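# Flip the inverted bottle upright inside the crate

## Task

A single bottle sitting in the crate is inverted. Flip it so it stands upright and return it into the crate. The crate and the tray must end neither tipped nor shifted, or the task fails. The bottle must stay correct on its own, not only because the robot holds it. Anything the robot is in contact with at the end must not drop more than about a fingernail's thickness once released, or the task fails. Nothing may be knocked or placed off the table.

## Robot and tools

Robot: two UFACTORY xArm-style six-joint arms, left_arm and right_arm, each with a parallel two-finger gripper and a wrist camera. Base placements in the scene frame: left_arm root at (+0.063, +0.326, 0) m, quat_wxyz (+0.999, 0, 0, -0.032); right_arm root at (-0.028, -0.487, 0) m, quat_wxyz (+1.000, 0, 0, +0.017).

Scene frame: origin on the tabletop midway between the arms, +z up, +x pointing out across the table, +y toward left_arm's side. The arm names do not match image left or right. Gripper frame: fingers extend along the gripper's +z and close along its y. The reported end_effector_position is the pinch point, roughly 2 cm short of the fingertips when closed; closing pushes the tips about 10 mm further along +z. Printed hand positions can be off, especially at long reach.

execute_actions(actions, pictures): actions is a list holding at most one item. An empty list only reports the state (with pictures). An action item is {"rows": [...], "steps": n}, n from 1 to 15 (default 15); each step is 1/30 s, and since the final 12 steps of an action run after the result is returned, an action needs at least 12 steps. A wait item is {"steps": n} with n up to 300, counted from the previous result, including time spent replying. pictures: true adds camera images to an action's result. A refused call sends nothing.

Each row is one list of 14 numbers, all within [-1, 1], covering both arms even when only one moves: left_arm waist, shoulder, elbow, forearm roll, wrist pitch, wrist roll, opening, then the same seven for right_arm. Up to 15 rows; row k is used on step k, and the last row repeats if steps outnumber rows. Joint entries are offsets, not poses: scaled so 1.0 = 2.036 rad, measured from that arm's joint angles in the latest result that lists them (before any such result in the scene, or for later calls within one reply, from where the arm stands when the action begins). They are not relative to the previous row. So sending all zeros pulls the arm back to those reference angles; it is not a pause. Opening is absolute: +1 fully open, -1 closed.

Joint ranges (rad): waist -6.283 to 6.283, shoulder -2.304 to 2.304, elbow -4.224 to 0.061, forearm roll -6.283 to 6.283, wrist pitch -2.164 to 2.164, wrist roll -6.283 to 6.283. A request more than 0.010 rad beyond a limit is refused; true limits may differ by up to 0.010 rad, and a target past the real end is clipped there, reported as "joint sent to its limit" (possibly about an earlier action). Absence of that line does not prove more travel is available.

Motion limits: joint targets change at most 3.14 rad/s with 0.16 s to accelerate, and an arm's joints are slowed together so they arrive together. Each step a target stays within 0.623 rad of the measured angle, and targets are scaled back if they would put the gripper more than 70 mm from where it measures. Big moves therefore need several actions. Between calls the arms keep heading to the last row sent until they settle or a step is HELD.

Result lines: per-arm state gives end_effector_position (m), end_effector_quat_wxyz and velocities (m/s, rad/s) in the scene frame. Joint positions / Joint velocities list each arm's six joints (rad, rad/s) then the finger-pad gap (m, 0.084 fully open). grip_measured is the measured opening on the command scale. HELD marks steps where your row was partly or wholly not sent. "joint command not followed" means the clearance check altered or blocked joint targets; the rest of the row still ran. MOTOR HOT appears from 65 °C; at 80 °C an OVER-TEMPERATURE FAULT brakes that arm until it cools. A TORQUE FAULT occurs when contact torque hits a joint's load limit (waist 56.4, shoulder 56.4, elbow 47, forearm roll 25.3, wrist pitch 17.8, wrist roll 17.8 N m, held weight included): the arm backs that joint off, stays still 10 s and drops the rest of the call.

Gripping: to hold something, command an opening clearly smaller than grip_measured; the larger the gap, the firmer the squeeze (about 24 N per pad for objects up to roughly 6 cm wide). Sending grip_measured back still presses lightly; wider items may slip. Fast closing can hit hard enough to spring the fingers open.

zoom_image(camera, region): enlarges part of a camera's latest image. camera is cam_head_left, cam_head_right, cam_left_wrist or cam_right_wrist (each 504x504); region is [x0, y0, x1, y1] pixels from the top-left, at most 504 by 504.

read_manual(section): returns the URDF licence texts only ("licences"); moves nothing.

finished_scene(scene): ends the current scene, given its number, irreversibly, grades it and starts the next task. Answering without any tool call ends everything.

Avoid: dropping or slamming the bottle, shoving or tilting the crate or tray, knocking items off the table, arms colliding or pressing on each other, and long loaded holds that heat motors. External tugs on held parts or pushes on loose objects may occur. Release the bottle so it stands stably in the crate before finishing.

Each tool is called after "Emit:" as name(argument=value, ...) on one line, values as JSON.

## Session

I'll start by looking at the current state.

Emit:
execute_actions(actions=[])

Scene clock: 0.00 s of 7600.00 s.
left_arm: end_effector_position=(+0.5535, +0.2530, +0.2037) grip_measured=+1.00 end_effector_quat_wxyz=(+0.301, +0.654, +0.305, +0.623) end_effector_velocity=(-0.001, +0.000, -0.000) end_effector_angular_velocity=(+0.000, +0.002, +0.000) | right_arm: end_effector_position=(+0.1954, -0.5497, +0.2270) grip_measured=+1.00 end_effector_quat_wxyz=(+0.159, +0.906, -0.226, -0.320) end_effector_velocity=(-0.000, -0.000, -0.000) end_effector_angular_velocity=(-0.001, +0.001, -0.000)
Joint positions: left_arm=[-0.212 -0.688 -0.367 -0.271  1.839 -0.971  0.084] | right_arm=[-0.108 -0.213 -0.606 -0.214 -1.112  0.584  0.084]
Joint velocities: left_arm=[ 0.     0.     0.002  0.    -0.     0.    -0.   ] | right_arm=[-0.001 -0.001 -0.    -0.001  0.     0.     0.   ]
Motor temperatures (°C, as the motors report them): left_arm=[29 27 36 33 35 34] | right_arm=[32 29 31 31 34 36]

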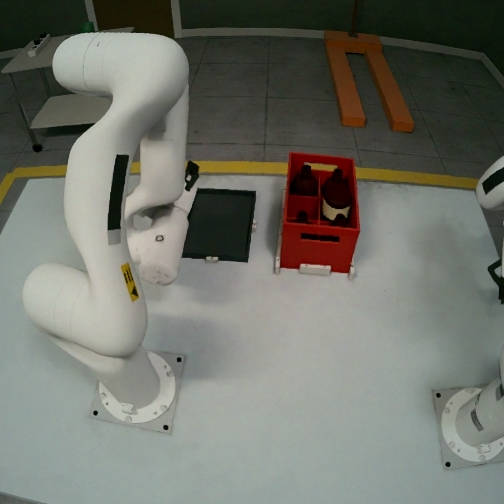

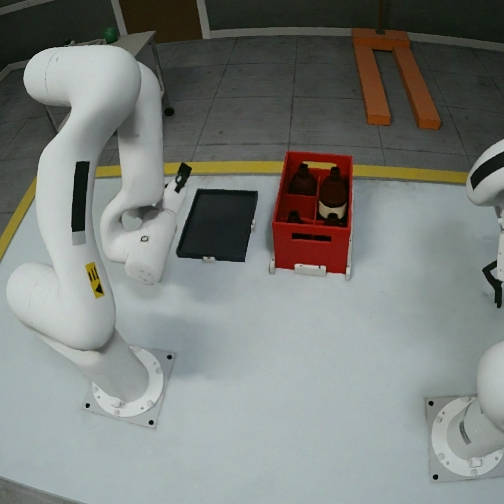

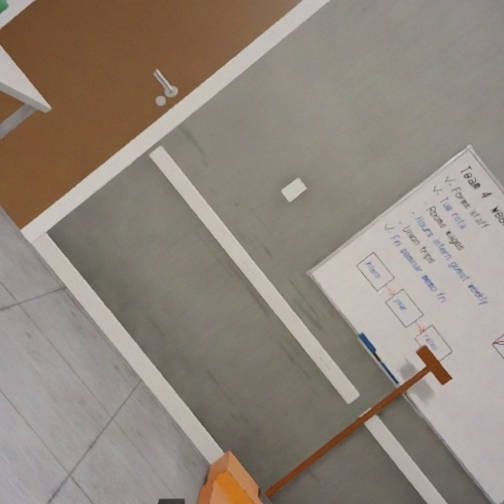

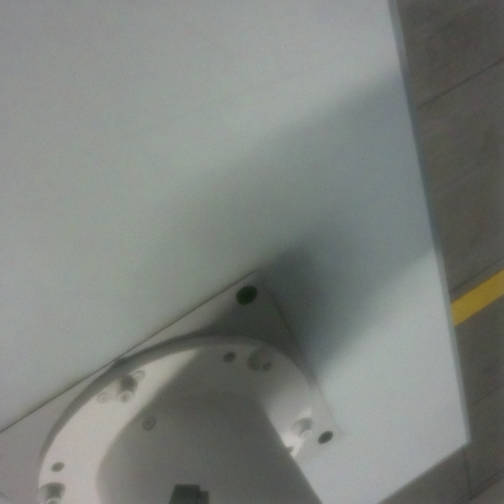

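Emit:
zoom_image(camera="cam_head_left", region=[260, 140, 380, 290])

Emit:
zoom_image(camera="cam_head_right", region=[160, 140, 380, 290])

Region (260, 140, 380, 290) of cam_head_left's 504x504 image, scaled by 3.360, with more detail than that image has; it fills the left 403 columns of this view, and the rest is white.

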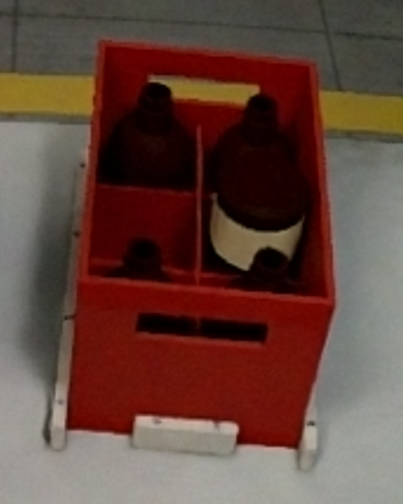

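Region (160, 140, 380, 290) of cam_head_right's 504x504 image, scaled by 2.291, with more detail than that image has; it fills the top 344 rows of this view, and the rest is white.

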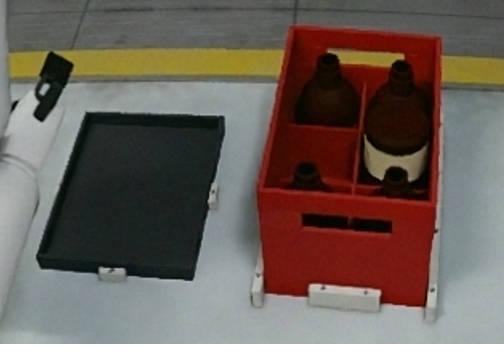

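Emit:
execute_actions(actions=[{"rows": [[0,0,0,0,0,0,1,0.3104,-0.0909,-0.4386,0.1051,0.0054,-0.0128,1]], "steps": 15}])

Emit:
execute_actions(actions=[{"steps": 40}], pictures=true)

Scene clock: 9.40 s of 7600.00 s.
left_arm: end_effector_position=(+0.5535, +0.2530, +0.2037) grip_measured=+1.00 end_effector_quat_wxyz=(+0.301, +0.654, +0.305, +0.623) end_effector_velocity=(-0.000, -0.000, -0.001) end_effector_angular_velocity=(+0.000, +0.001, -0.001) | right_arm: end_effector_position=(+0.2116, -0.5406, +0.2291) grip_measured=+1.00 end_effector_quat_wxyz=(+0.159, +0.912, -0.217, -0.310) end_effector_velocity=(+0.468, +0.270, +0.064) end_effector_angular_velocity=(+0.127, -0.633, +0.659)
Joint positions: left_arm=[-0.212 -0.688 -0.367 -0.271  1.839 -0.971  0.084] | right_arm=[-0.076 -0.224 -0.637 -0.203 -1.113  0.582  0.084]
Joint velocities: left_arm=[-0.001 -0.001  0.001 -0.     0.    -0.     0.   ] | right_arm=[ 0.915 -0.281 -0.901  0.313  0.014 -0.038  0.   ]
Motor temperatures (°C, as the motors report them): left_arm=[29 27 36 33 35 34] | right_arm=[32 29 31 31 34 36]
Steps of this call (steps 1 to 90: nothing new was sent; then 6.30 s passed at rest; steps 91 to 93: the first 3 steps of this action). Readings (joint positions):
91: left_arm=[-0.212 -0.688 -0.367 -0.271 1.839 -0.971] | right_arm=[-0.107 -0.214 -0.607 -0.214 -1.112 0.584]
92: left_arm=[-0.212 -0.688 -0.367 -0.271 1.839 -0.971] | right_arm=[-0.099 -0.216 -0.614 -0.211 -1.113 0.583]
93: the state above

Scene clock: 10.73 s of 7600.00 s.
left_arm: end_effector_position=(+0.5535, +0.2530, +0.2037) grip_measured=+1.00 end_effector_quat_wxyz=(+0.301, +0.654, +0.305, +0.623) end_effector_velocity=(-0.000, +0.001, -0.000) end_effector_angular_velocity=(+0.000, +0.001, +0.001) | right_arm: end_effector_position=(+0.4795, -0.1695, +0.4193) grip_measured=+1.00 end_effector_quat_wxyz=(+0.001, +1.000, +0.001, -0.001) end_effector_velocity=(+0.000, +0.002, +0.002) end_effector_angular_velocity=(+0.003, -0.004, +0.002)
Joint positions: left_arm=[-0.212 -0.688 -0.367 -0.271  1.839 -0.971  0.084] | right_arm=[ 0.524 -0.398 -1.498 -0.    -1.101  0.558  0.084]
Joint velocities: left_arm=[ 0.001 -0.001  0.001  0.     0.    -0.     0.   ] | right_arm=[ 0.002  0.001 -0.004  0.001  0.001  0.     0.   ]
Motor temperatures (°C, as the motors report them): left_arm=[29 27 36 33 35 34] | right_arm=[32 29 31 31 34 36]
Kept back: nothing.
Steps of this call (steps 1 to 12: the last 12 steps of your previous action; steps 13 to 40: the robot went on to your last target). Readings (joint positions):
1: left_arm=[-0.212 -0.688 -0.367 -0.271 1.839 -0.971] | right_arm=[-0.042 -0.233 -0.671 -0.191 -1.112 0.581]
2: left_arm=[-0.212 -0.688 -0.367 -0.271 1.839 -0.971] | right_arm=[-0.009 -0.243 -0.705 -0.181 -1.111 0.580]
4: left_arm=[-0.212 -0.688 -0.367 -0.271 1.839 -0.971] | right_arm=[0.046 -0.259 -0.767 -0.162 -1.110 0.577]
8: left_arm=[-0.212 -0.688 -0.367 -0.271 1.839 -0.971] | right_arm=[0.140 -0.286 -0.893 -0.130 -1.108 0.574]
40: the state above

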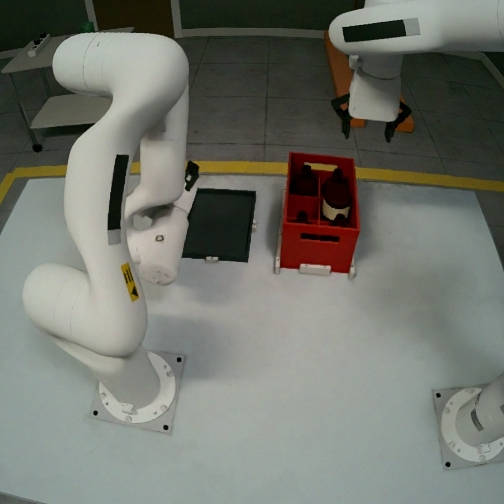

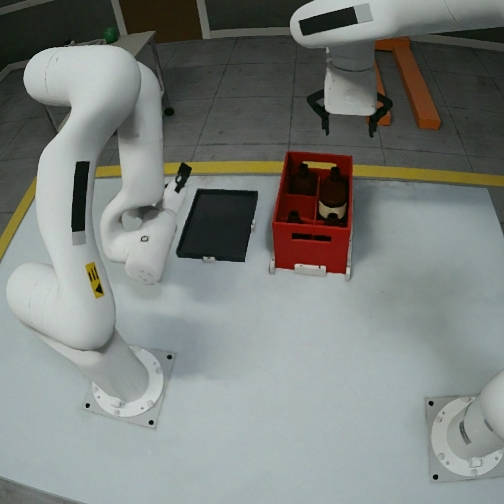

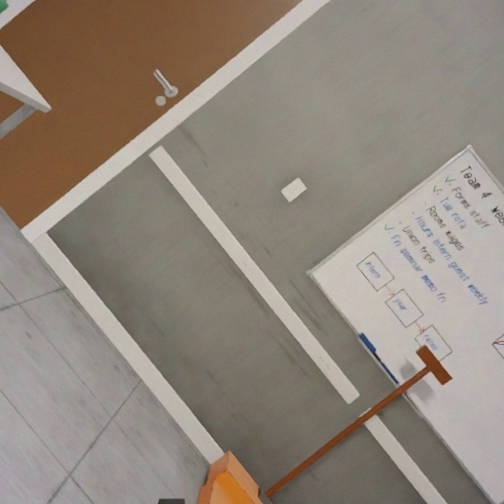

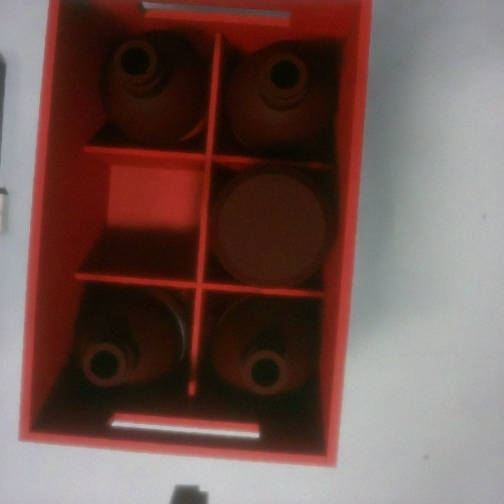

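Emit:
zoom_image(camera="cam_right_wrist", region=[190, 130, 390, 330])

Emit:
zoom_image(camera="cam_right_wrist", region=[0, 250, 252, 504])

Emit:
zoom_image(camera="cam_right_wrist", region=[0, 0, 252, 252])

Region (190, 130, 390, 330) of cam_right_wrist's 504x504 image, scaled by 2.520, with more detail than that image has.

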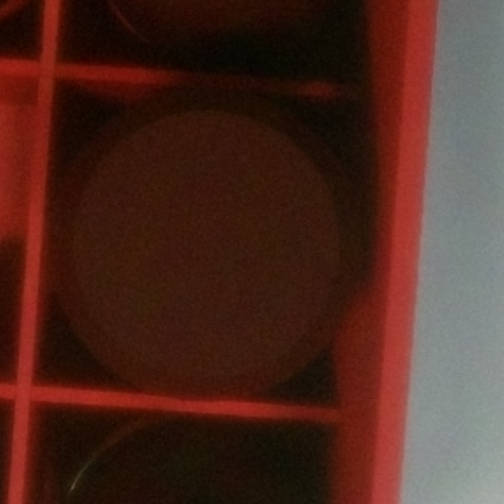

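Region (0, 250, 252, 504) of cam_right_wrist's 504x504 image, scaled by 1.984, with more detail than that image has; it fills the left 500 columns of this view, and the rest is white.

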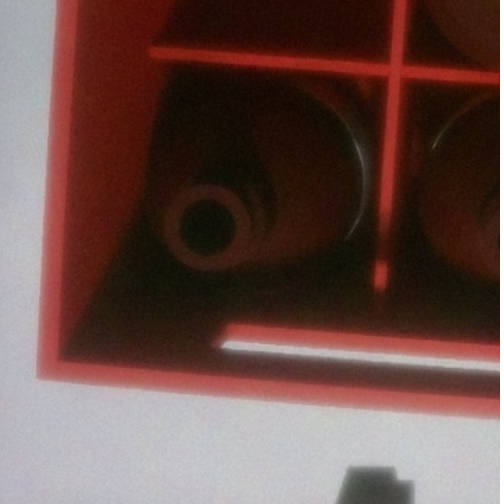

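Region (0, 0, 252, 252) of cam_right_wrist's 504x504 image, scaled by 2.000, with more detail than that image has.

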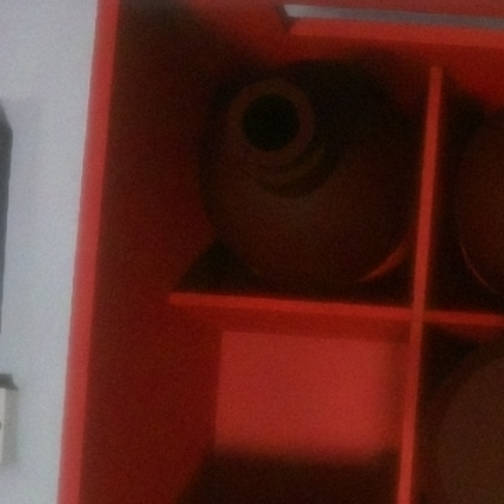

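Emit:
execute_actions(actions=[{"rows": [[0,0.2038,0.0582,0.1331,-0.1197,0.4769,1,-0.0186,-0.1391,-0.0693,0,0.0704,-0.7534,1]], "steps": 15}])

Emit:
execute_actions(actions=[{"steps": 30}], pictures=true)

Scene clock: 21.20 s of 7600.00 s.
left_arm: end_effector_position=(+0.5534, +0.2498, +0.2085) grip_measured=+1.00 end_effector_quat_wxyz=(+0.297, +0.661, +0.291, +0.625) end_effector_velocity=(+0.001, -0.097, +0.162) end_effector_angular_velocity=(+0.774, -0.022, -0.427) | right_arm: end_effector_position=(+0.4848, -0.1673, +0.4153) grip_measured=+1.00 end_effector_quat_wxyz=(-0.000, +1.000, +0.018, +0.001) end_effector_velocity=(+0.150, +0.052, -0.146) end_effector_angular_velocity=(+0.026, -0.044, +0.952)
Joint positions: left_arm=[-0.212 -0.666 -0.36  -0.256  1.824 -0.935  0.084] | right_arm=[ 0.522 -0.412 -1.508 -0.    -1.094  0.521  0.084]
Joint velocities: left_arm=[-0.001  0.646  0.198  0.433 -0.403  1.011 -0.   ] | right_arm=[-0.058 -0.428 -0.251  0.001  0.228 -1.011  0.   ]
Motor temperatures (°C, as the motors report them): left_arm=[29 27 36 33 35 34] | right_arm=[32 29 31 31 34 36]
Steps of this call (steps 1 to 15: the robot went on to your last target; steps 16 to 90: nothing new was sent; then 7.37 s passed at rest; steps 91 to 93: the first 3 steps of this action). Readings (joint positions):
91: left_arm=[-0.212 -0.687 -0.367 -0.270 1.838 -0.970] | right_arm=[0.524 -0.399 -1.499 -0.000 -1.101 0.557]
92: left_arm=[-0.212 -0.682 -0.365 -0.266 1.834 -0.960] | right_arm=[0.524 -0.402 -1.501 -0.000 -1.099 0.547]
93: the state above

Scene clock: 22.20 s of 7600.00 s.
left_arm: end_effector_position=(+0.5339, +0.1930, +0.3100) grip_measured=+1.00 end_effector_quat_wxyz=(+0.097, +0.700, -0.097, +0.700) end_effector_velocity=(+0.000, -0.000, +0.000) end_effector_angular_velocity=(-0.000, -0.001, -0.000) | right_arm: end_effector_position=(+0.5621, -0.1482, +0.3000) grip_measured=+1.00 end_effector_quat_wxyz=(+0.000, +0.733, +0.680, -0.000) end_effector_velocity=(-0.000, +0.000, -0.000) end_effector_angular_velocity=(+0.000, +0.001, +0.002)
Joint positions: left_arm=[-0.212 -0.273 -0.248  0.     1.595  0.     0.084] | right_arm=[ 0.486 -0.681 -1.639 -0.    -0.958 -0.976  0.084]
Joint velocities: left_arm=[-0.     0.    -0.001  0.     0.     0.     0.   ] | right_arm=[-0.    -0.     0.     0.     0.    -0.003  0.   ]
Motor temperatures (°C, as the motors report them): left_arm=[29 27 36 33 35 34] | right_arm=[32 30 31 31 34 36]
Kept back: nothing.
Steps of this call (steps 1 to 12: the last 12 steps of your previous action; steps 13 to 30: the robot went on to your last target). Readings (joint positions):
1: left_arm=[-0.212 -0.638 -0.351 -0.237 1.807 -0.891] | right_arm=[0.520 -0.431 -1.518 -0.000 -1.083 0.477]
2: left_arm=[-0.212 -0.596 -0.340 -0.210 1.782 -0.827] | right_arm=[0.516 -0.459 -1.532 -0.000 -1.070 0.416]
4: left_arm=[-0.212 -0.497 -0.313 -0.146 1.727 -0.661] | right_arm=[0.508 -0.518 -1.558 -0.000 -1.041 0.272]
8: left_arm=[-0.212 -0.345 -0.270 -0.047 1.639 -0.267] | right_arm=[0.495 -0.614 -1.604 -0.000 -0.993 -0.091]
30: the state above

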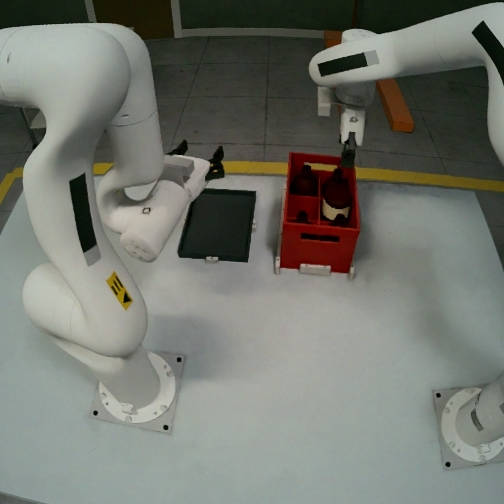

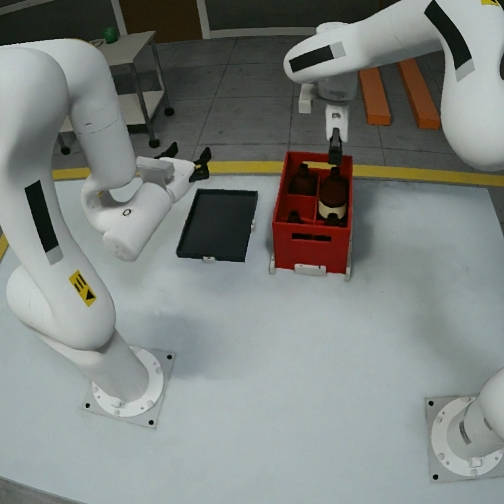

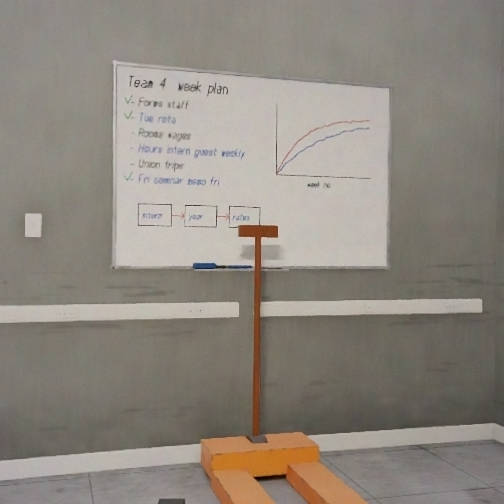

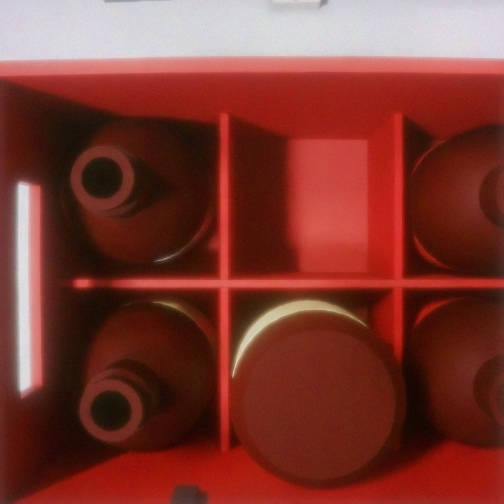

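Emit:
zoom_image(camera="cam_right_wrist", region=[200, 280, 424, 504])

Emit:
zoom_image(camera="cam_right_wrist", region=[40, 280, 264, 504])

Region (200, 280, 424, 504) of cam_right_wrist's 504x504 image, scaled by 2.250, with more detail than that image has.

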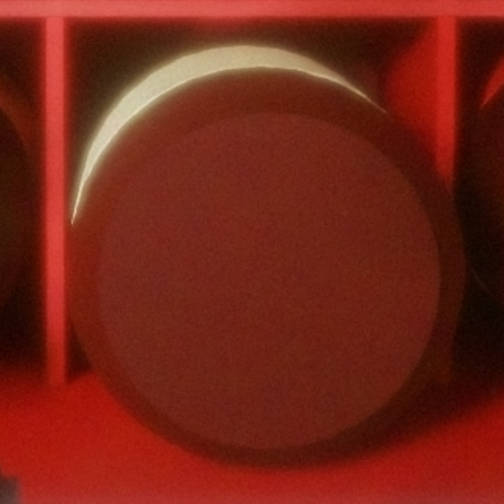

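Region (40, 280, 264, 504) of cam_right_wrist's 504x504 image, scaled by 2.250, with more detail than that image has.

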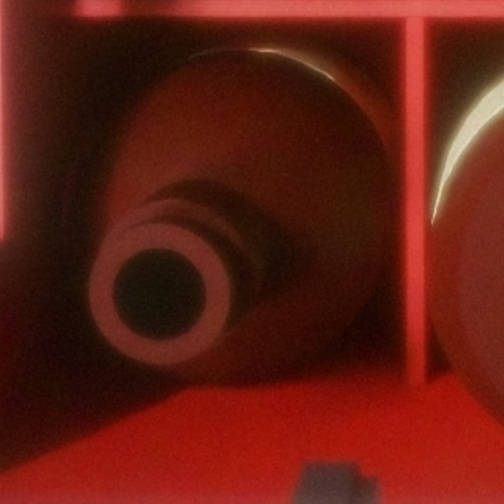

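Emit:
execute_actions(actions=[{"rows": [[0,0,0,0,0,0,1,0.0022,-0.0394,0.0414,0,0.0808,0.0023,1]], "steps": 12}])

Emit:
execute_actions(actions=[{"steps": 20}], pictures=true)

Scene clock: 26.30 s of 7600.00 s.
left_arm: end_effector_position=(+0.5339, +0.1930, +0.3101) grip_measured=+1.00 end_effector_quat_wxyz=(+0.097, +0.700, -0.097, +0.700) end_effector_velocity=(+0.000, +0.000, +0.000) end_effector_angular_velocity=(-0.001, +0.000, +0.001) | right_arm: end_effector_position=(+0.5621, -0.1483, +0.2999) grip_measured=+1.00 end_effector_quat_wxyz=(+0.000, +0.733, +0.680, -0.000) end_effector_velocity=(+0.000, -0.000, +0.000) end_effector_angular_velocity=(+0.000, -0.000, -0.000)
Joint positions: left_arm=[-0.212 -0.273 -0.248  0.     1.595  0.     0.084] | right_arm=[ 0.486 -0.682 -1.639 -0.    -0.958 -0.976  0.084]
Joint velocities: left_arm=[ 0.001  0.     0.    -0.     0.    -0.001 -0.   ] | right_arm=[-0.     0.001  0.     0.    -0.     0.    -0.   ]
Motor temperatures (°C, as the motors report them): left_arm=[29 27 36 33 35 34] | right_arm=[32 30 31 31 34 36]
Kept back: the last 12 steps of this action.
Steps of this call (steps 1 to 15: the robot went on to your last target; steps 16 to 90: nothing new was sent; then 1.10 s passed at rest). Readings (joint positions):
1: left_arm=[-0.212 -0.273 -0.248 0.000 1.595 0.000] | right_arm=[0.486 -0.681 -1.639 -0.000 -0.958 -0.976]
2: left_arm=[-0.212 -0.273 -0.248 0.000 1.595 0.000] | right_arm=[0.486 -0.681 -1.639 -0.000 -0.958 -0.976]
4: left_arm=[-0.212 -0.273 -0.248 0.000 1.595 0.000] | right_arm=[0.486 -0.681 -1.639 -0.000 -0.958 -0.976]
8: left_arm=[-0.212 -0.273 -0.248 0.000 1.595 0.000] | right_arm=[0.486 -0.682 -1.639 -0.000 -0.958 -0.976]
90: the state above

Scene clock: 26.97 s of 7600.00 s.
left_arm: end_effector_position=(+0.5339, +0.1930, +0.3100) grip_measured=+1.00 end_effector_quat_wxyz=(+0.097, +0.700, -0.097, +0.700) end_effector_velocity=(-0.000, -0.001, +0.000) end_effector_angular_velocity=(+0.001, -0.001, -0.001) | right_arm: end_effector_position=(+0.5586, -0.1467, +0.2101) grip_measured=+1.00 end_effector_quat_wxyz=(+0.000, +0.733, +0.680, +0.000) end_effector_velocity=(-0.001, -0.000, -0.003) end_effector_angular_velocity=(-0.002, +0.004, -0.000)
Joint positions: left_arm=[-0.212 -0.273 -0.248  0.     1.595  0.     0.084] | right_arm=[ 0.49  -0.761 -1.555 -0.    -0.794 -0.971  0.084]
Joint velocities: left_arm=[-0.001  0.     0.     0.     0.     0.001 -0.   ] | right_arm=[ 0.    -0.003  0.002  0.001  0.001 -0.    -0.   ]
Motor temperatures (°C, as the motors report them): left_arm=[29 27 36 33 35 34] | right_arm=[32 30 32 31 34 36]
Kept back: nothing.
Steps of this call (steps 1 to 12: the last 12 steps of your previous action; steps 13 to 20: the robot went on to your last target). Readings (joint positions):
1: left_arm=[-0.212 -0.273 -0.248 0.000 1.595 0.000] | right_arm=[0.486 -0.682 -1.639 -0.000 -0.957 -0.976]
2: left_arm=[-0.212 -0.273 -0.248 0.000 1.595 0.000] | right_arm=[0.486 -0.685 -1.636 -0.000 -0.947 -0.976]
4: left_arm=[-0.212 -0.273 -0.248 0.000 1.595 0.000] | right_arm=[0.488 -0.711 -1.608 -0.000 -0.888 -0.974]
8: left_arm=[-0.212 -0.273 -0.248 0.000 1.595 0.000] | right_arm=[0.490 -0.762 -1.554 -0.000 -0.804 -0.971]
20: the state above

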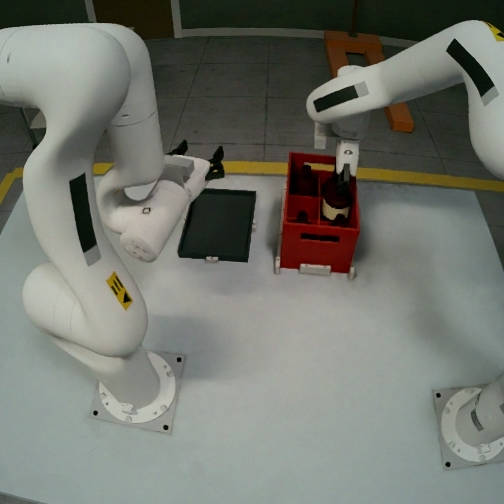

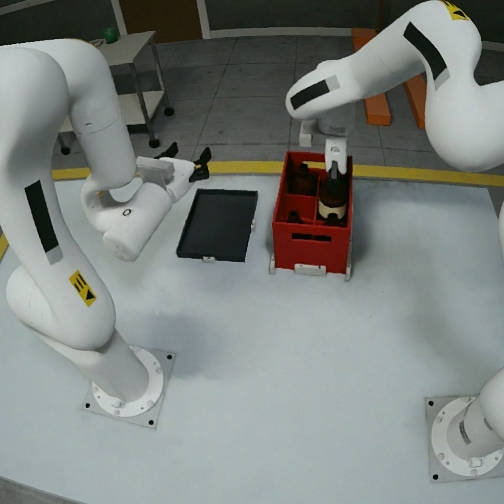

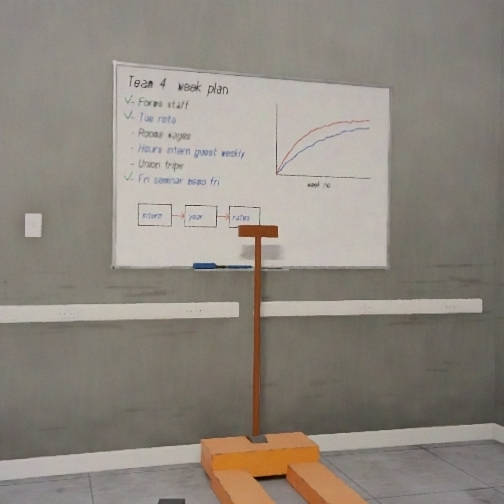

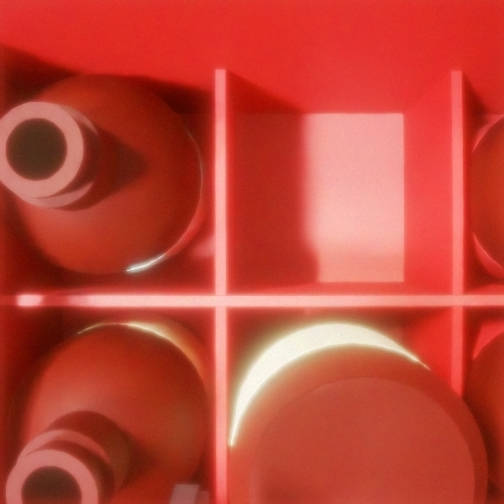

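Emit:
zoom_image(camera="cam_right_wrist", region=[154, 304, 504, 504])

Region (154, 304, 504, 504) of cam_right_wrist's 504x504 image, scaled by 1.440, with more detail than that image has; it fills the top 288 rows of this view, and the rest is white.

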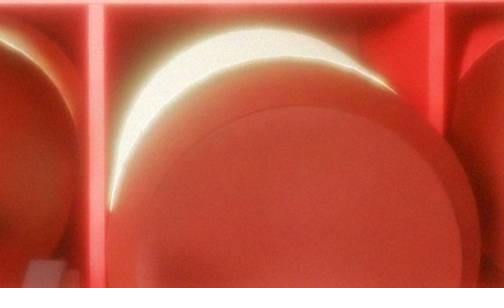

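Emit:
execute_actions(actions=[{"rows": [[0,0,0,0,0,0,1,0.0001,-0.0022,0.0012,0,0.0034,0,1],[0,0,0,0,0,0,1,0.0001,-0.0055,0.003,0,0.0085,0.0001,1],[0,0,0,0,0,0,1,0.0002,-0.0088,0.0048,0,0.0136,0.0001,1],[0,0,0,0,0,0,1,0.0003,-0.012,0.0067,0,0.0188,0.0002,1],[0,0,0,0,0,0,1,0.0004,-0.0153,0.0085,0,0.0239,0.0002,1],[0,0,0,0,0,0,1,0.0004,-0.0186,0.0103,0,0.029,0.0003,1],[0,0,0,0,0,0,1,0.0005,-0.0208,0.0115,0,0.0324,0.0003,1],[0,0,0,0,0,0,1,0.0005,-0.0219,0.0121,0,0.0341,0.0003,1]], "steps": 12}])

Emit:
execute_actions(actions=[{"steps": 18}], pictures=true)

Scene clock: 30.67 s of 7600.00 s.
left_arm: end_effector_position=(+0.5339, +0.1930, +0.3100) grip_measured=+1.00 end_effector_quat_wxyz=(+0.097, +0.700, -0.097, +0.700) end_effector_velocity=(+0.000, -0.001, +0.001) end_effector_angular_velocity=(-0.001, -0.001, -0.001) | right_arm: end_effector_position=(+0.5584, -0.1468, +0.2098) grip_measured=+1.00 end_effector_quat_wxyz=(+0.000, +0.733, +0.680, -0.000) end_effector_velocity=(-0.000, -0.000, -0.001) end_effector_angular_velocity=(-0.001, +0.002, -0.001)
Joint positions: left_arm=[-0.212 -0.273 -0.248  0.     1.595  0.     0.084] | right_arm=[ 0.49  -0.762 -1.555 -0.    -0.794 -0.971  0.084]
Joint velocities: left_arm=[-0.001  0.001 -0.001 -0.    -0.    -0.    -0.   ] | right_arm=[-0.    -0.001  0.     0.001 -0.     0.    -0.   ]
Motor temperatures (°C, as the motors report them): left_arm=[29 27 36 33 35 34] | right_arm=[32 30 32 31 34 36]
Kept back: the last 12 steps of this action.
Steps of this call (steps 1 to 15: the robot went on to your last target; steps 16 to 90: nothing new was sent; then 0.70 s passed at rest). Readings (joint positions):
1: left_arm=[-0.212 -0.273 -0.248 0.000 1.595 0.000] | right_arm=[0.490 -0.761 -1.555 -0.000 -0.794 -0.971]
2: left_arm=[-0.212 -0.273 -0.248 0.000 1.595 0.000] | right_arm=[0.490 -0.761 -1.555 -0.000 -0.794 -0.971]
4: left_arm=[-0.212 -0.273 -0.248 0.000 1.595 0.000] | right_arm=[0.490 -0.762 -1.555 -0.000 -0.794 -0.971]
8: left_arm=[-0.212 -0.273 -0.248 0.000 1.595 0.000] | right_arm=[0.490 -0.762 -1.555 -0.000 -0.794 -0.971]
90: the state above

Scene clock: 31.27 s of 7600.00 s.
left_arm: end_effector_position=(+0.5339, +0.1930, +0.3100) grip_measured=+1.00 end_effector_quat_wxyz=(+0.097, +0.700, -0.097, +0.700) end_effector_velocity=(-0.000, -0.001, +0.000) end_effector_angular_velocity=(+0.000, -0.000, -0.002) | right_arm: end_effector_position=(+0.5568, -0.1470, +0.1704) grip_measured=+1.00 end_effector_quat_wxyz=(+0.000, +0.733, +0.680, +0.000) end_effector_velocity=(-0.001, -0.001, -0.002) end_effector_angular_velocity=(-0.001, +0.002, +0.000)
Joint positions: left_arm=[-0.212 -0.273 -0.248  0.     1.595  0.     0.084] | right_arm=[ 0.491 -0.806 -1.531 -0.    -0.724 -0.97   0.084]
Joint velocities: left_arm=[-0.002  0.    -0.    -0.    -0.     0.001 -0.   ] | right_arm=[-0.    -0.001  0.002  0.     0.001 -0.    -0.   ]
Motor temperatures (°C, as the motors report them): left_arm=[29 27 36 33 35 34] | right_arm=[32 30 32 31 34 36]
Kept back: nothing.
Steps of this call (steps 1 to 12: the last 12 steps of your previous action; steps 13 to 18: the robot went on to your last target). Readings (joint positions):
1: left_arm=[-0.212 -0.273 -0.248 0.000 1.595 0.000] | right_arm=[0.490 -0.762 -1.555 -0.000 -0.793 -0.971]
2: left_arm=[-0.212 -0.273 -0.248 0.000 1.595 0.000] | right_arm=[0.490 -0.763 -1.554 -0.000 -0.791 -0.971]
4: left_arm=[-0.212 -0.273 -0.248 0.000 1.595 0.000] | right_arm=[0.491 -0.771 -1.550 -0.000 -0.778 -0.971]
8: left_arm=[-0.212 -0.273 -0.248 0.000 1.595 0.000] | right_arm=[0.491 -0.796 -1.536 -0.000 -0.740 -0.970]
18: the state above

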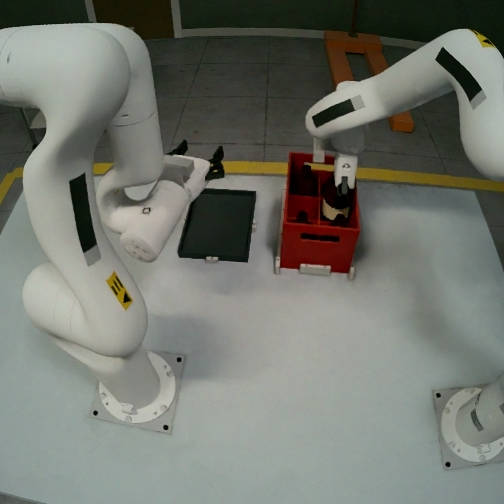

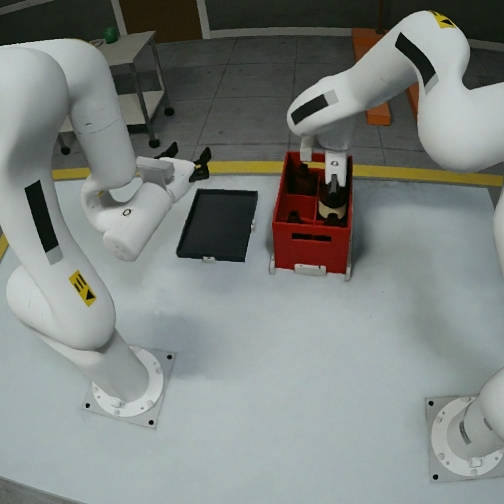

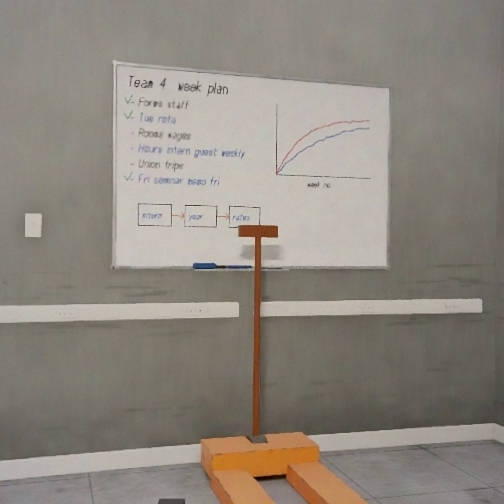

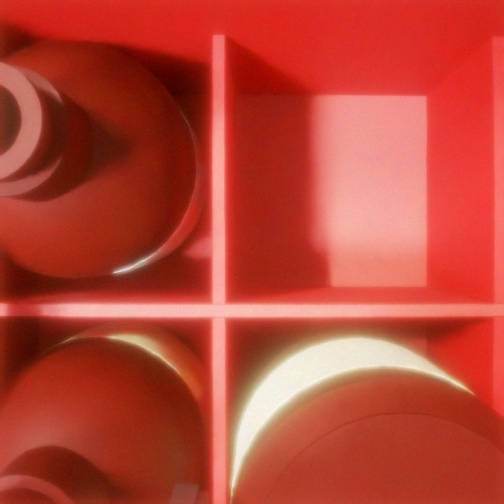

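Emit:
execute_actions(actions=[{"rows": [[0,0,0,0,0,0,1,0,-0.0013,0.0002,0,0.0015,0,1],[0,0,0,0,0,0,1,0,-0.0034,0.0006,0,0.0038,0,1],[0,0,0,0,0,0,1,0,-0.006,0.001,0,0.0068,0,1],[0,0,0,0,0,0,1,0,-0.0085,0.0014,0,0.0097,0,1],[0,0,0,0,0,0,1,0,-0.0111,0.0018,0,0.0127,0,1],[0,0,0,0,0,0,1,0,-0.0137,0.0022,0,0.0156,0,1],[0,0,0,0,0,0,1,0,-0.0163,0.0025,0,0.0186,0,1],[0,0,0,0,0,0,1,0,-0.0189,0.0028,0,0.0215,0,1],[0,0,0,0,0,0,1,0,-0.0215,0.0031,0,0.0245,0,1],[0,0,0,0,0,0,1,0,-0.0238,0.0033,0,0.0271,0,1],[0,0,0,0,0,0,1,0,-0.0252,0.0034,0,0.0287,0,1],[0,0,0,0,0,0,1,0,-0.0259,0.0035,0,0.0295,0,1]], "steps": 13}])

Emit:
execute_actions(actions=[{"steps": 18}], pictures=true)

Scene clock: 32.27 s of 7600.00 s.
left_arm: end_effector_position=(+0.5339, +0.1930, +0.3100) grip_measured=+1.00 end_effector_quat_wxyz=(+0.097, +0.700, -0.097, +0.700) end_effector_velocity=(-0.000, +0.000, -0.000) end_effector_angular_velocity=(+0.001, +0.000, +0.000) | right_arm: end_effector_position=(+0.5566, -0.1471, +0.1700) grip_measured=+1.00 end_effector_quat_wxyz=(+0.000, +0.733, +0.680, +0.000) end_effector_velocity=(+0.003, +0.002, -0.005) end_effector_angular_velocity=(+0.007, -0.011, -0.001)
Joint positions: left_arm=[-0.212 -0.273 -0.248  0.     1.595  0.     0.084] | right_arm=[ 0.491 -0.806 -1.531 -0.    -0.724 -0.97   0.084]
Joint velocities: left_arm=[ 0.    -0.     0.     0.     0.     0.001  0.   ] | right_arm=[-0.    -0.009 -0.002  0.001  0.019 -0.     0.   ]
Motor temperatures (°C, as the motors report them): left_arm=[29 27 36 33 35 34] | right_arm=[32 30 32 31 34 36]
Steps of this call (steps 1 to 15: the robot went on to your last target; steps 16 to 29: nothing new was sent; step 30: the first step of this action). Readings (joint positions):
30: the state above

Scene clock: 32.87 s of 7600.00 s.
left_arm: end_effector_position=(+0.5339, +0.1930, +0.3100) grip_measured=+1.00 end_effector_quat_wxyz=(+0.097, +0.700, -0.097, +0.700) end_effector_velocity=(+0.000, +0.001, +0.001) end_effector_angular_velocity=(-0.000, -0.002, +0.001) | right_arm: end_effector_position=(+0.5570, -0.1469, +0.1323) grip_measured=+1.00 end_effector_quat_wxyz=(+0.000, +0.733, +0.680, +0.001) end_effector_velocity=(+0.000, +0.000, -0.000) end_effector_angular_velocity=(+0.000, -0.001, +0.000)
Joint positions: left_arm=[-0.212 -0.273 -0.248  0.     1.595  0.     0.084] | right_arm=[ 0.491 -0.858 -1.524 -0.    -0.664 -0.97   0.084]
Joint velocities: left_arm=[ 0.001  0.001 -0.     0.     0.     0.    -0.   ] | right_arm=[ 0.    -0.001 -0.001 -0.001  0.002  0.    -0.   ]
Motor temperatures (°C, as the motors report them): left_arm=[29 27 36 33 35 34] | right_arm=[32 30 32 31 34 36]
Kept back: nothing.
Steps of this call (steps 1 to 12: the last 12 steps of your previous action; steps 13 to 18: the robot went on to your last target). Readings (joint positions):
1: left_arm=[-0.212 -0.273 -0.248 0.000 1.595 0.000] | right_arm=[0.491 -0.807 -1.531 -0.000 -0.723 -0.970]
2: left_arm=[-0.212 -0.273 -0.248 0.000 1.595 0.000] | right_arm=[0.491 -0.809 -1.531 -0.000 -0.720 -0.970]
4: left_arm=[-0.212 -0.273 -0.248 0.000 1.595 0.000] | right_arm=[0.491 -0.817 -1.529 -0.000 -0.711 -0.970]
8: left_arm=[-0.212 -0.273 -0.248 0.000 1.595 0.000] | right_arm=[0.491 -0.837 -1.526 -0.000 -0.688 -0.970]
18: the state above

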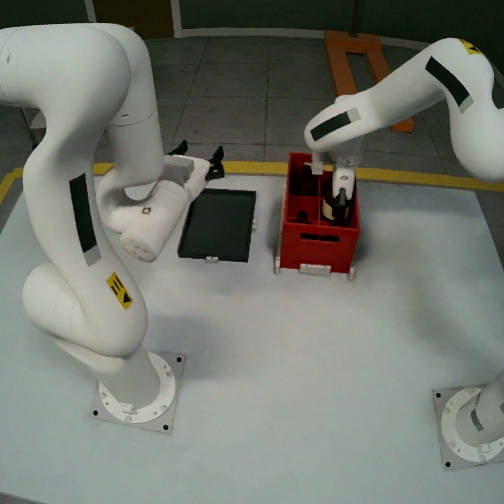

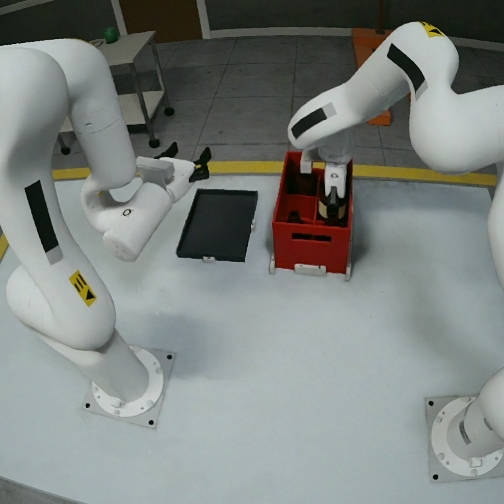

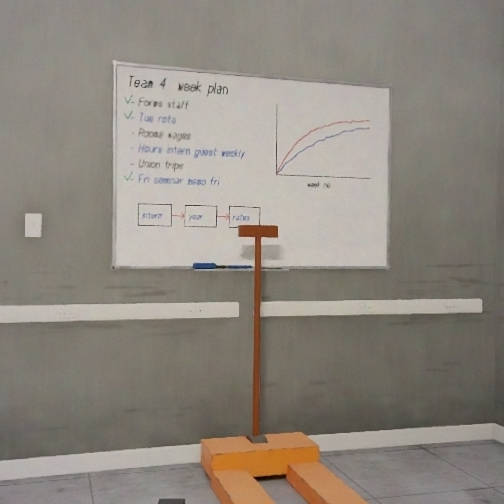

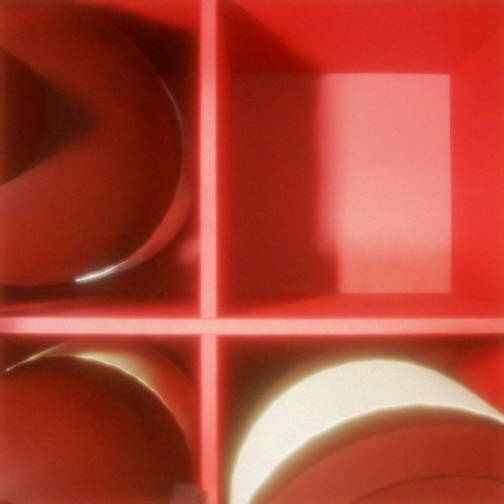

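Emit:
execute_actions(actions=[{"rows": [[-0.005,0,0,0,0,0,1,0,0,0,0,0,0,0.92],[-0.015,0,0,0,0,0,1,0,0,0,0,0,0,0.86],[-0.03,0,0,0,0,0,1,0,0,0,0,0,0,0.8],[-0.05,0,0,0,0,0,1,0,0,0,0,0,0,0.74],[-0.07,0,0,0,0,0,1,0,0,0,0,0,0,0.66],[-0.09,0,0,0,0,0,1,0,0,0,0,0,0,0.55],[-0.11,0,0,0,0,0,1,0,0,0,0,0,0,0.4],[-0.13,0,0,0,0,0,1,0,0,0,0,0,0,0.2],[-0.15,0,0,0,0,0,1,0,0,0,0,0,0,0.0],[-0.17,0,0,0,0,0,1,0,0,0,0,0,0,-0.2],[-0.19,0,0,0,0,0,1,0,0,0,0,0,0,-0.4],[-0.21,0,0,0,0,0,1,0,0,0,0,0,0,-0.6],[-0.225,0,0,0,0,0,1,0,0,0,0,0,0,-0.8],[-0.235,0,0,0,0,0,1,0,0,0,0,0,0,-1],[-0.2395,0,0,0,0,0,1,0,0,0,0,0,0,-1]], "steps": 15}])

Emit:
execute_actions(actions=[{"steps": 22}], pictures=true)

Scene clock: 34.27 s of 7600.00 s.
left_arm: end_effector_position=(+0.5322, +0.1871, +0.3100) grip_measured=+1.00 end_effector_quat_wxyz=(+0.102, +0.700, -0.102, +0.700) end_effector_velocity=(-0.049, -0.163, -0.001) end_effector_angular_velocity=(+0.000, +0.002, -0.347) | right_arm: end_effector_position=(+0.5569, -0.1469, +0.1322) grip_measured=+0.84 end_effector_quat_wxyz=(+0.000, +0.733, +0.680, +0.001) end_effector_velocity=(+0.002, +0.001, +0.003) end_effector_angular_velocity=(+0.003, -0.004, -0.001)
Joint positions: left_arm=[-0.224 -0.273 -0.248  0.     1.595  0.     0.084] | right_arm=[ 0.491 -0.858 -1.524 -0.    -0.664 -0.97   0.078]
Joint velocities: left_arm=[-0.349 -0.002  0.001 -0.002  0.    -0.    -0.   ] | right_arm=[ 0.     0.003 -0.003 -0.    -0.001  0.001 -0.069]
Motor temperatures (°C, as the motors report them): left_arm=[29 27 36 33 35 34] | right_arm=[32 30 32 31 34 36]
Steps of this call (steps 1 to 15: the robot went on to your last target; steps 16 to 39: nothing new was sent; steps 40 to 42: the first 3 steps of this action). Readings (joint positions):
40: left_arm=[-0.212 -0.273 -0.248 0.000 1.595 0.000] | right_arm=[0.491 -0.858 -1.524 -0.000 -0.664 -0.970]
41: left_arm=[-0.216 -0.273 -0.248 0.000 1.595 0.000] | right_arm=[0.491 -0.858 -1.524 -0.000 -0.664 -0.970]
42: the state above

Scene clock: 35.00 s of 7600.00 s.
left_arm: end_effector_position=(+0.4170, -0.0115, +0.3100) grip_measured=+1.00 end_effector_quat_wxyz=(+0.263, +0.656, -0.263, +0.656) end_effector_velocity=(-0.001, -0.003, +0.001) end_effector_angular_velocity=(-0.001, -0.002, -0.007) | right_arm: end_effector_position=(+0.5570, -0.1468, +0.1324) grip_measured=+0.72 end_effector_quat_wxyz=(+0.000, +0.733, +0.680, +0.001) end_effector_velocity=(+0.000, -0.000, +0.000) end_effector_angular_velocity=(-0.000, -0.001, +0.001)
Joint positions: left_arm=[-0.698 -0.273 -0.248  0.     1.595  0.     0.084] | right_arm=[ 0.491 -0.858 -1.524 -0.    -0.665 -0.97   0.074]
Joint velocities: left_arm=[-0.006  0.001 -0.002  0.001  0.     0.001  0.   ] | right_arm=[-0.     0.001 -0.    -0.002  0.     0.     0.   ]
Motor temperatures (°C, as the motors report them): left_arm=[29 27 36 33 35 34] | right_arm=[32 30 32 31 34 36]
Kept back: nothing.
Steps of this call (steps 1 to 12: the last 12 steps of your previous action; steps 13 to 22: the robot went on to your last target). Readings (joint positions):
1: left_arm=[-0.240 -0.273 -0.248 0.000 1.595 0.000] | right_arm=[0.491 -0.858 -1.524 -0.000 -0.665 -0.970]
2: left_arm=[-0.262 -0.273 -0.248 0.000 1.595 0.000] | right_arm=[0.491 -0.858 -1.524 -0.000 -0.665 -0.970]
4: left_arm=[-0.323 -0.273 -0.248 0.000 1.595 0.000] | right_arm=[0.491 -0.858 -1.524 -0.000 -0.665 -0.970]
8: left_arm=[-0.475 -0.273 -0.249 0.000 1.595 0.000] | right_arm=[0.491 -0.858 -1.524 -0.000 -0.665 -0.970]
22: the state above

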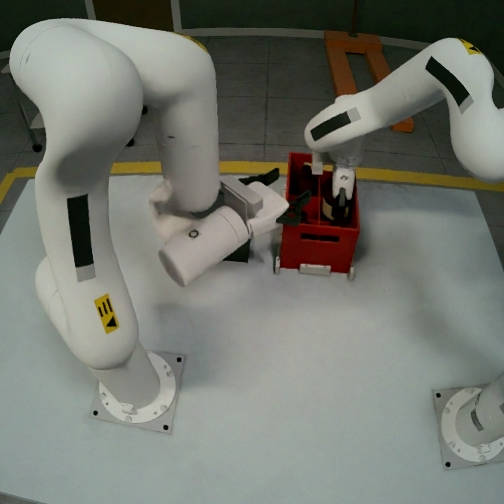

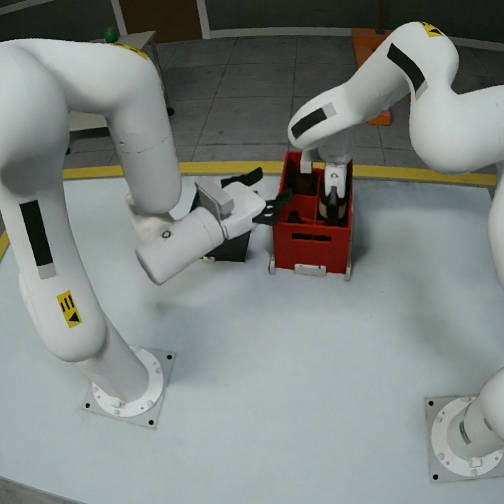

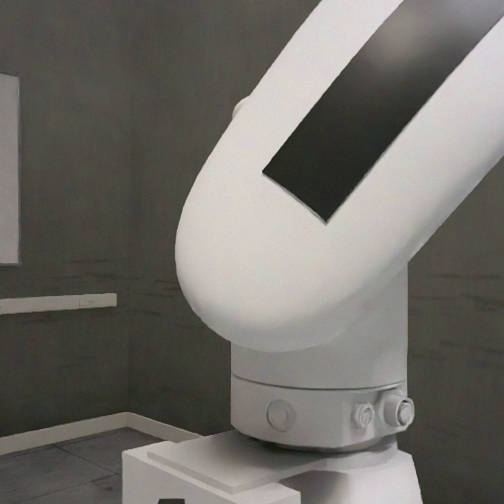

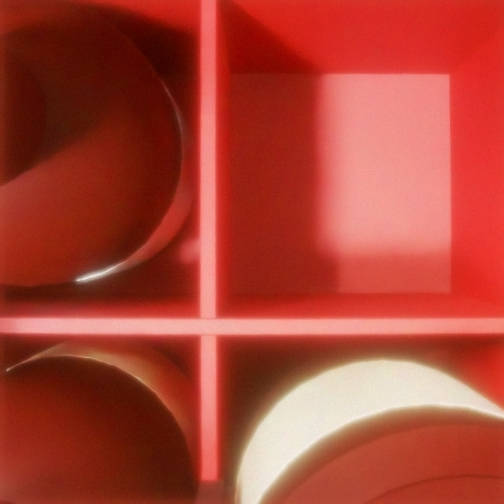

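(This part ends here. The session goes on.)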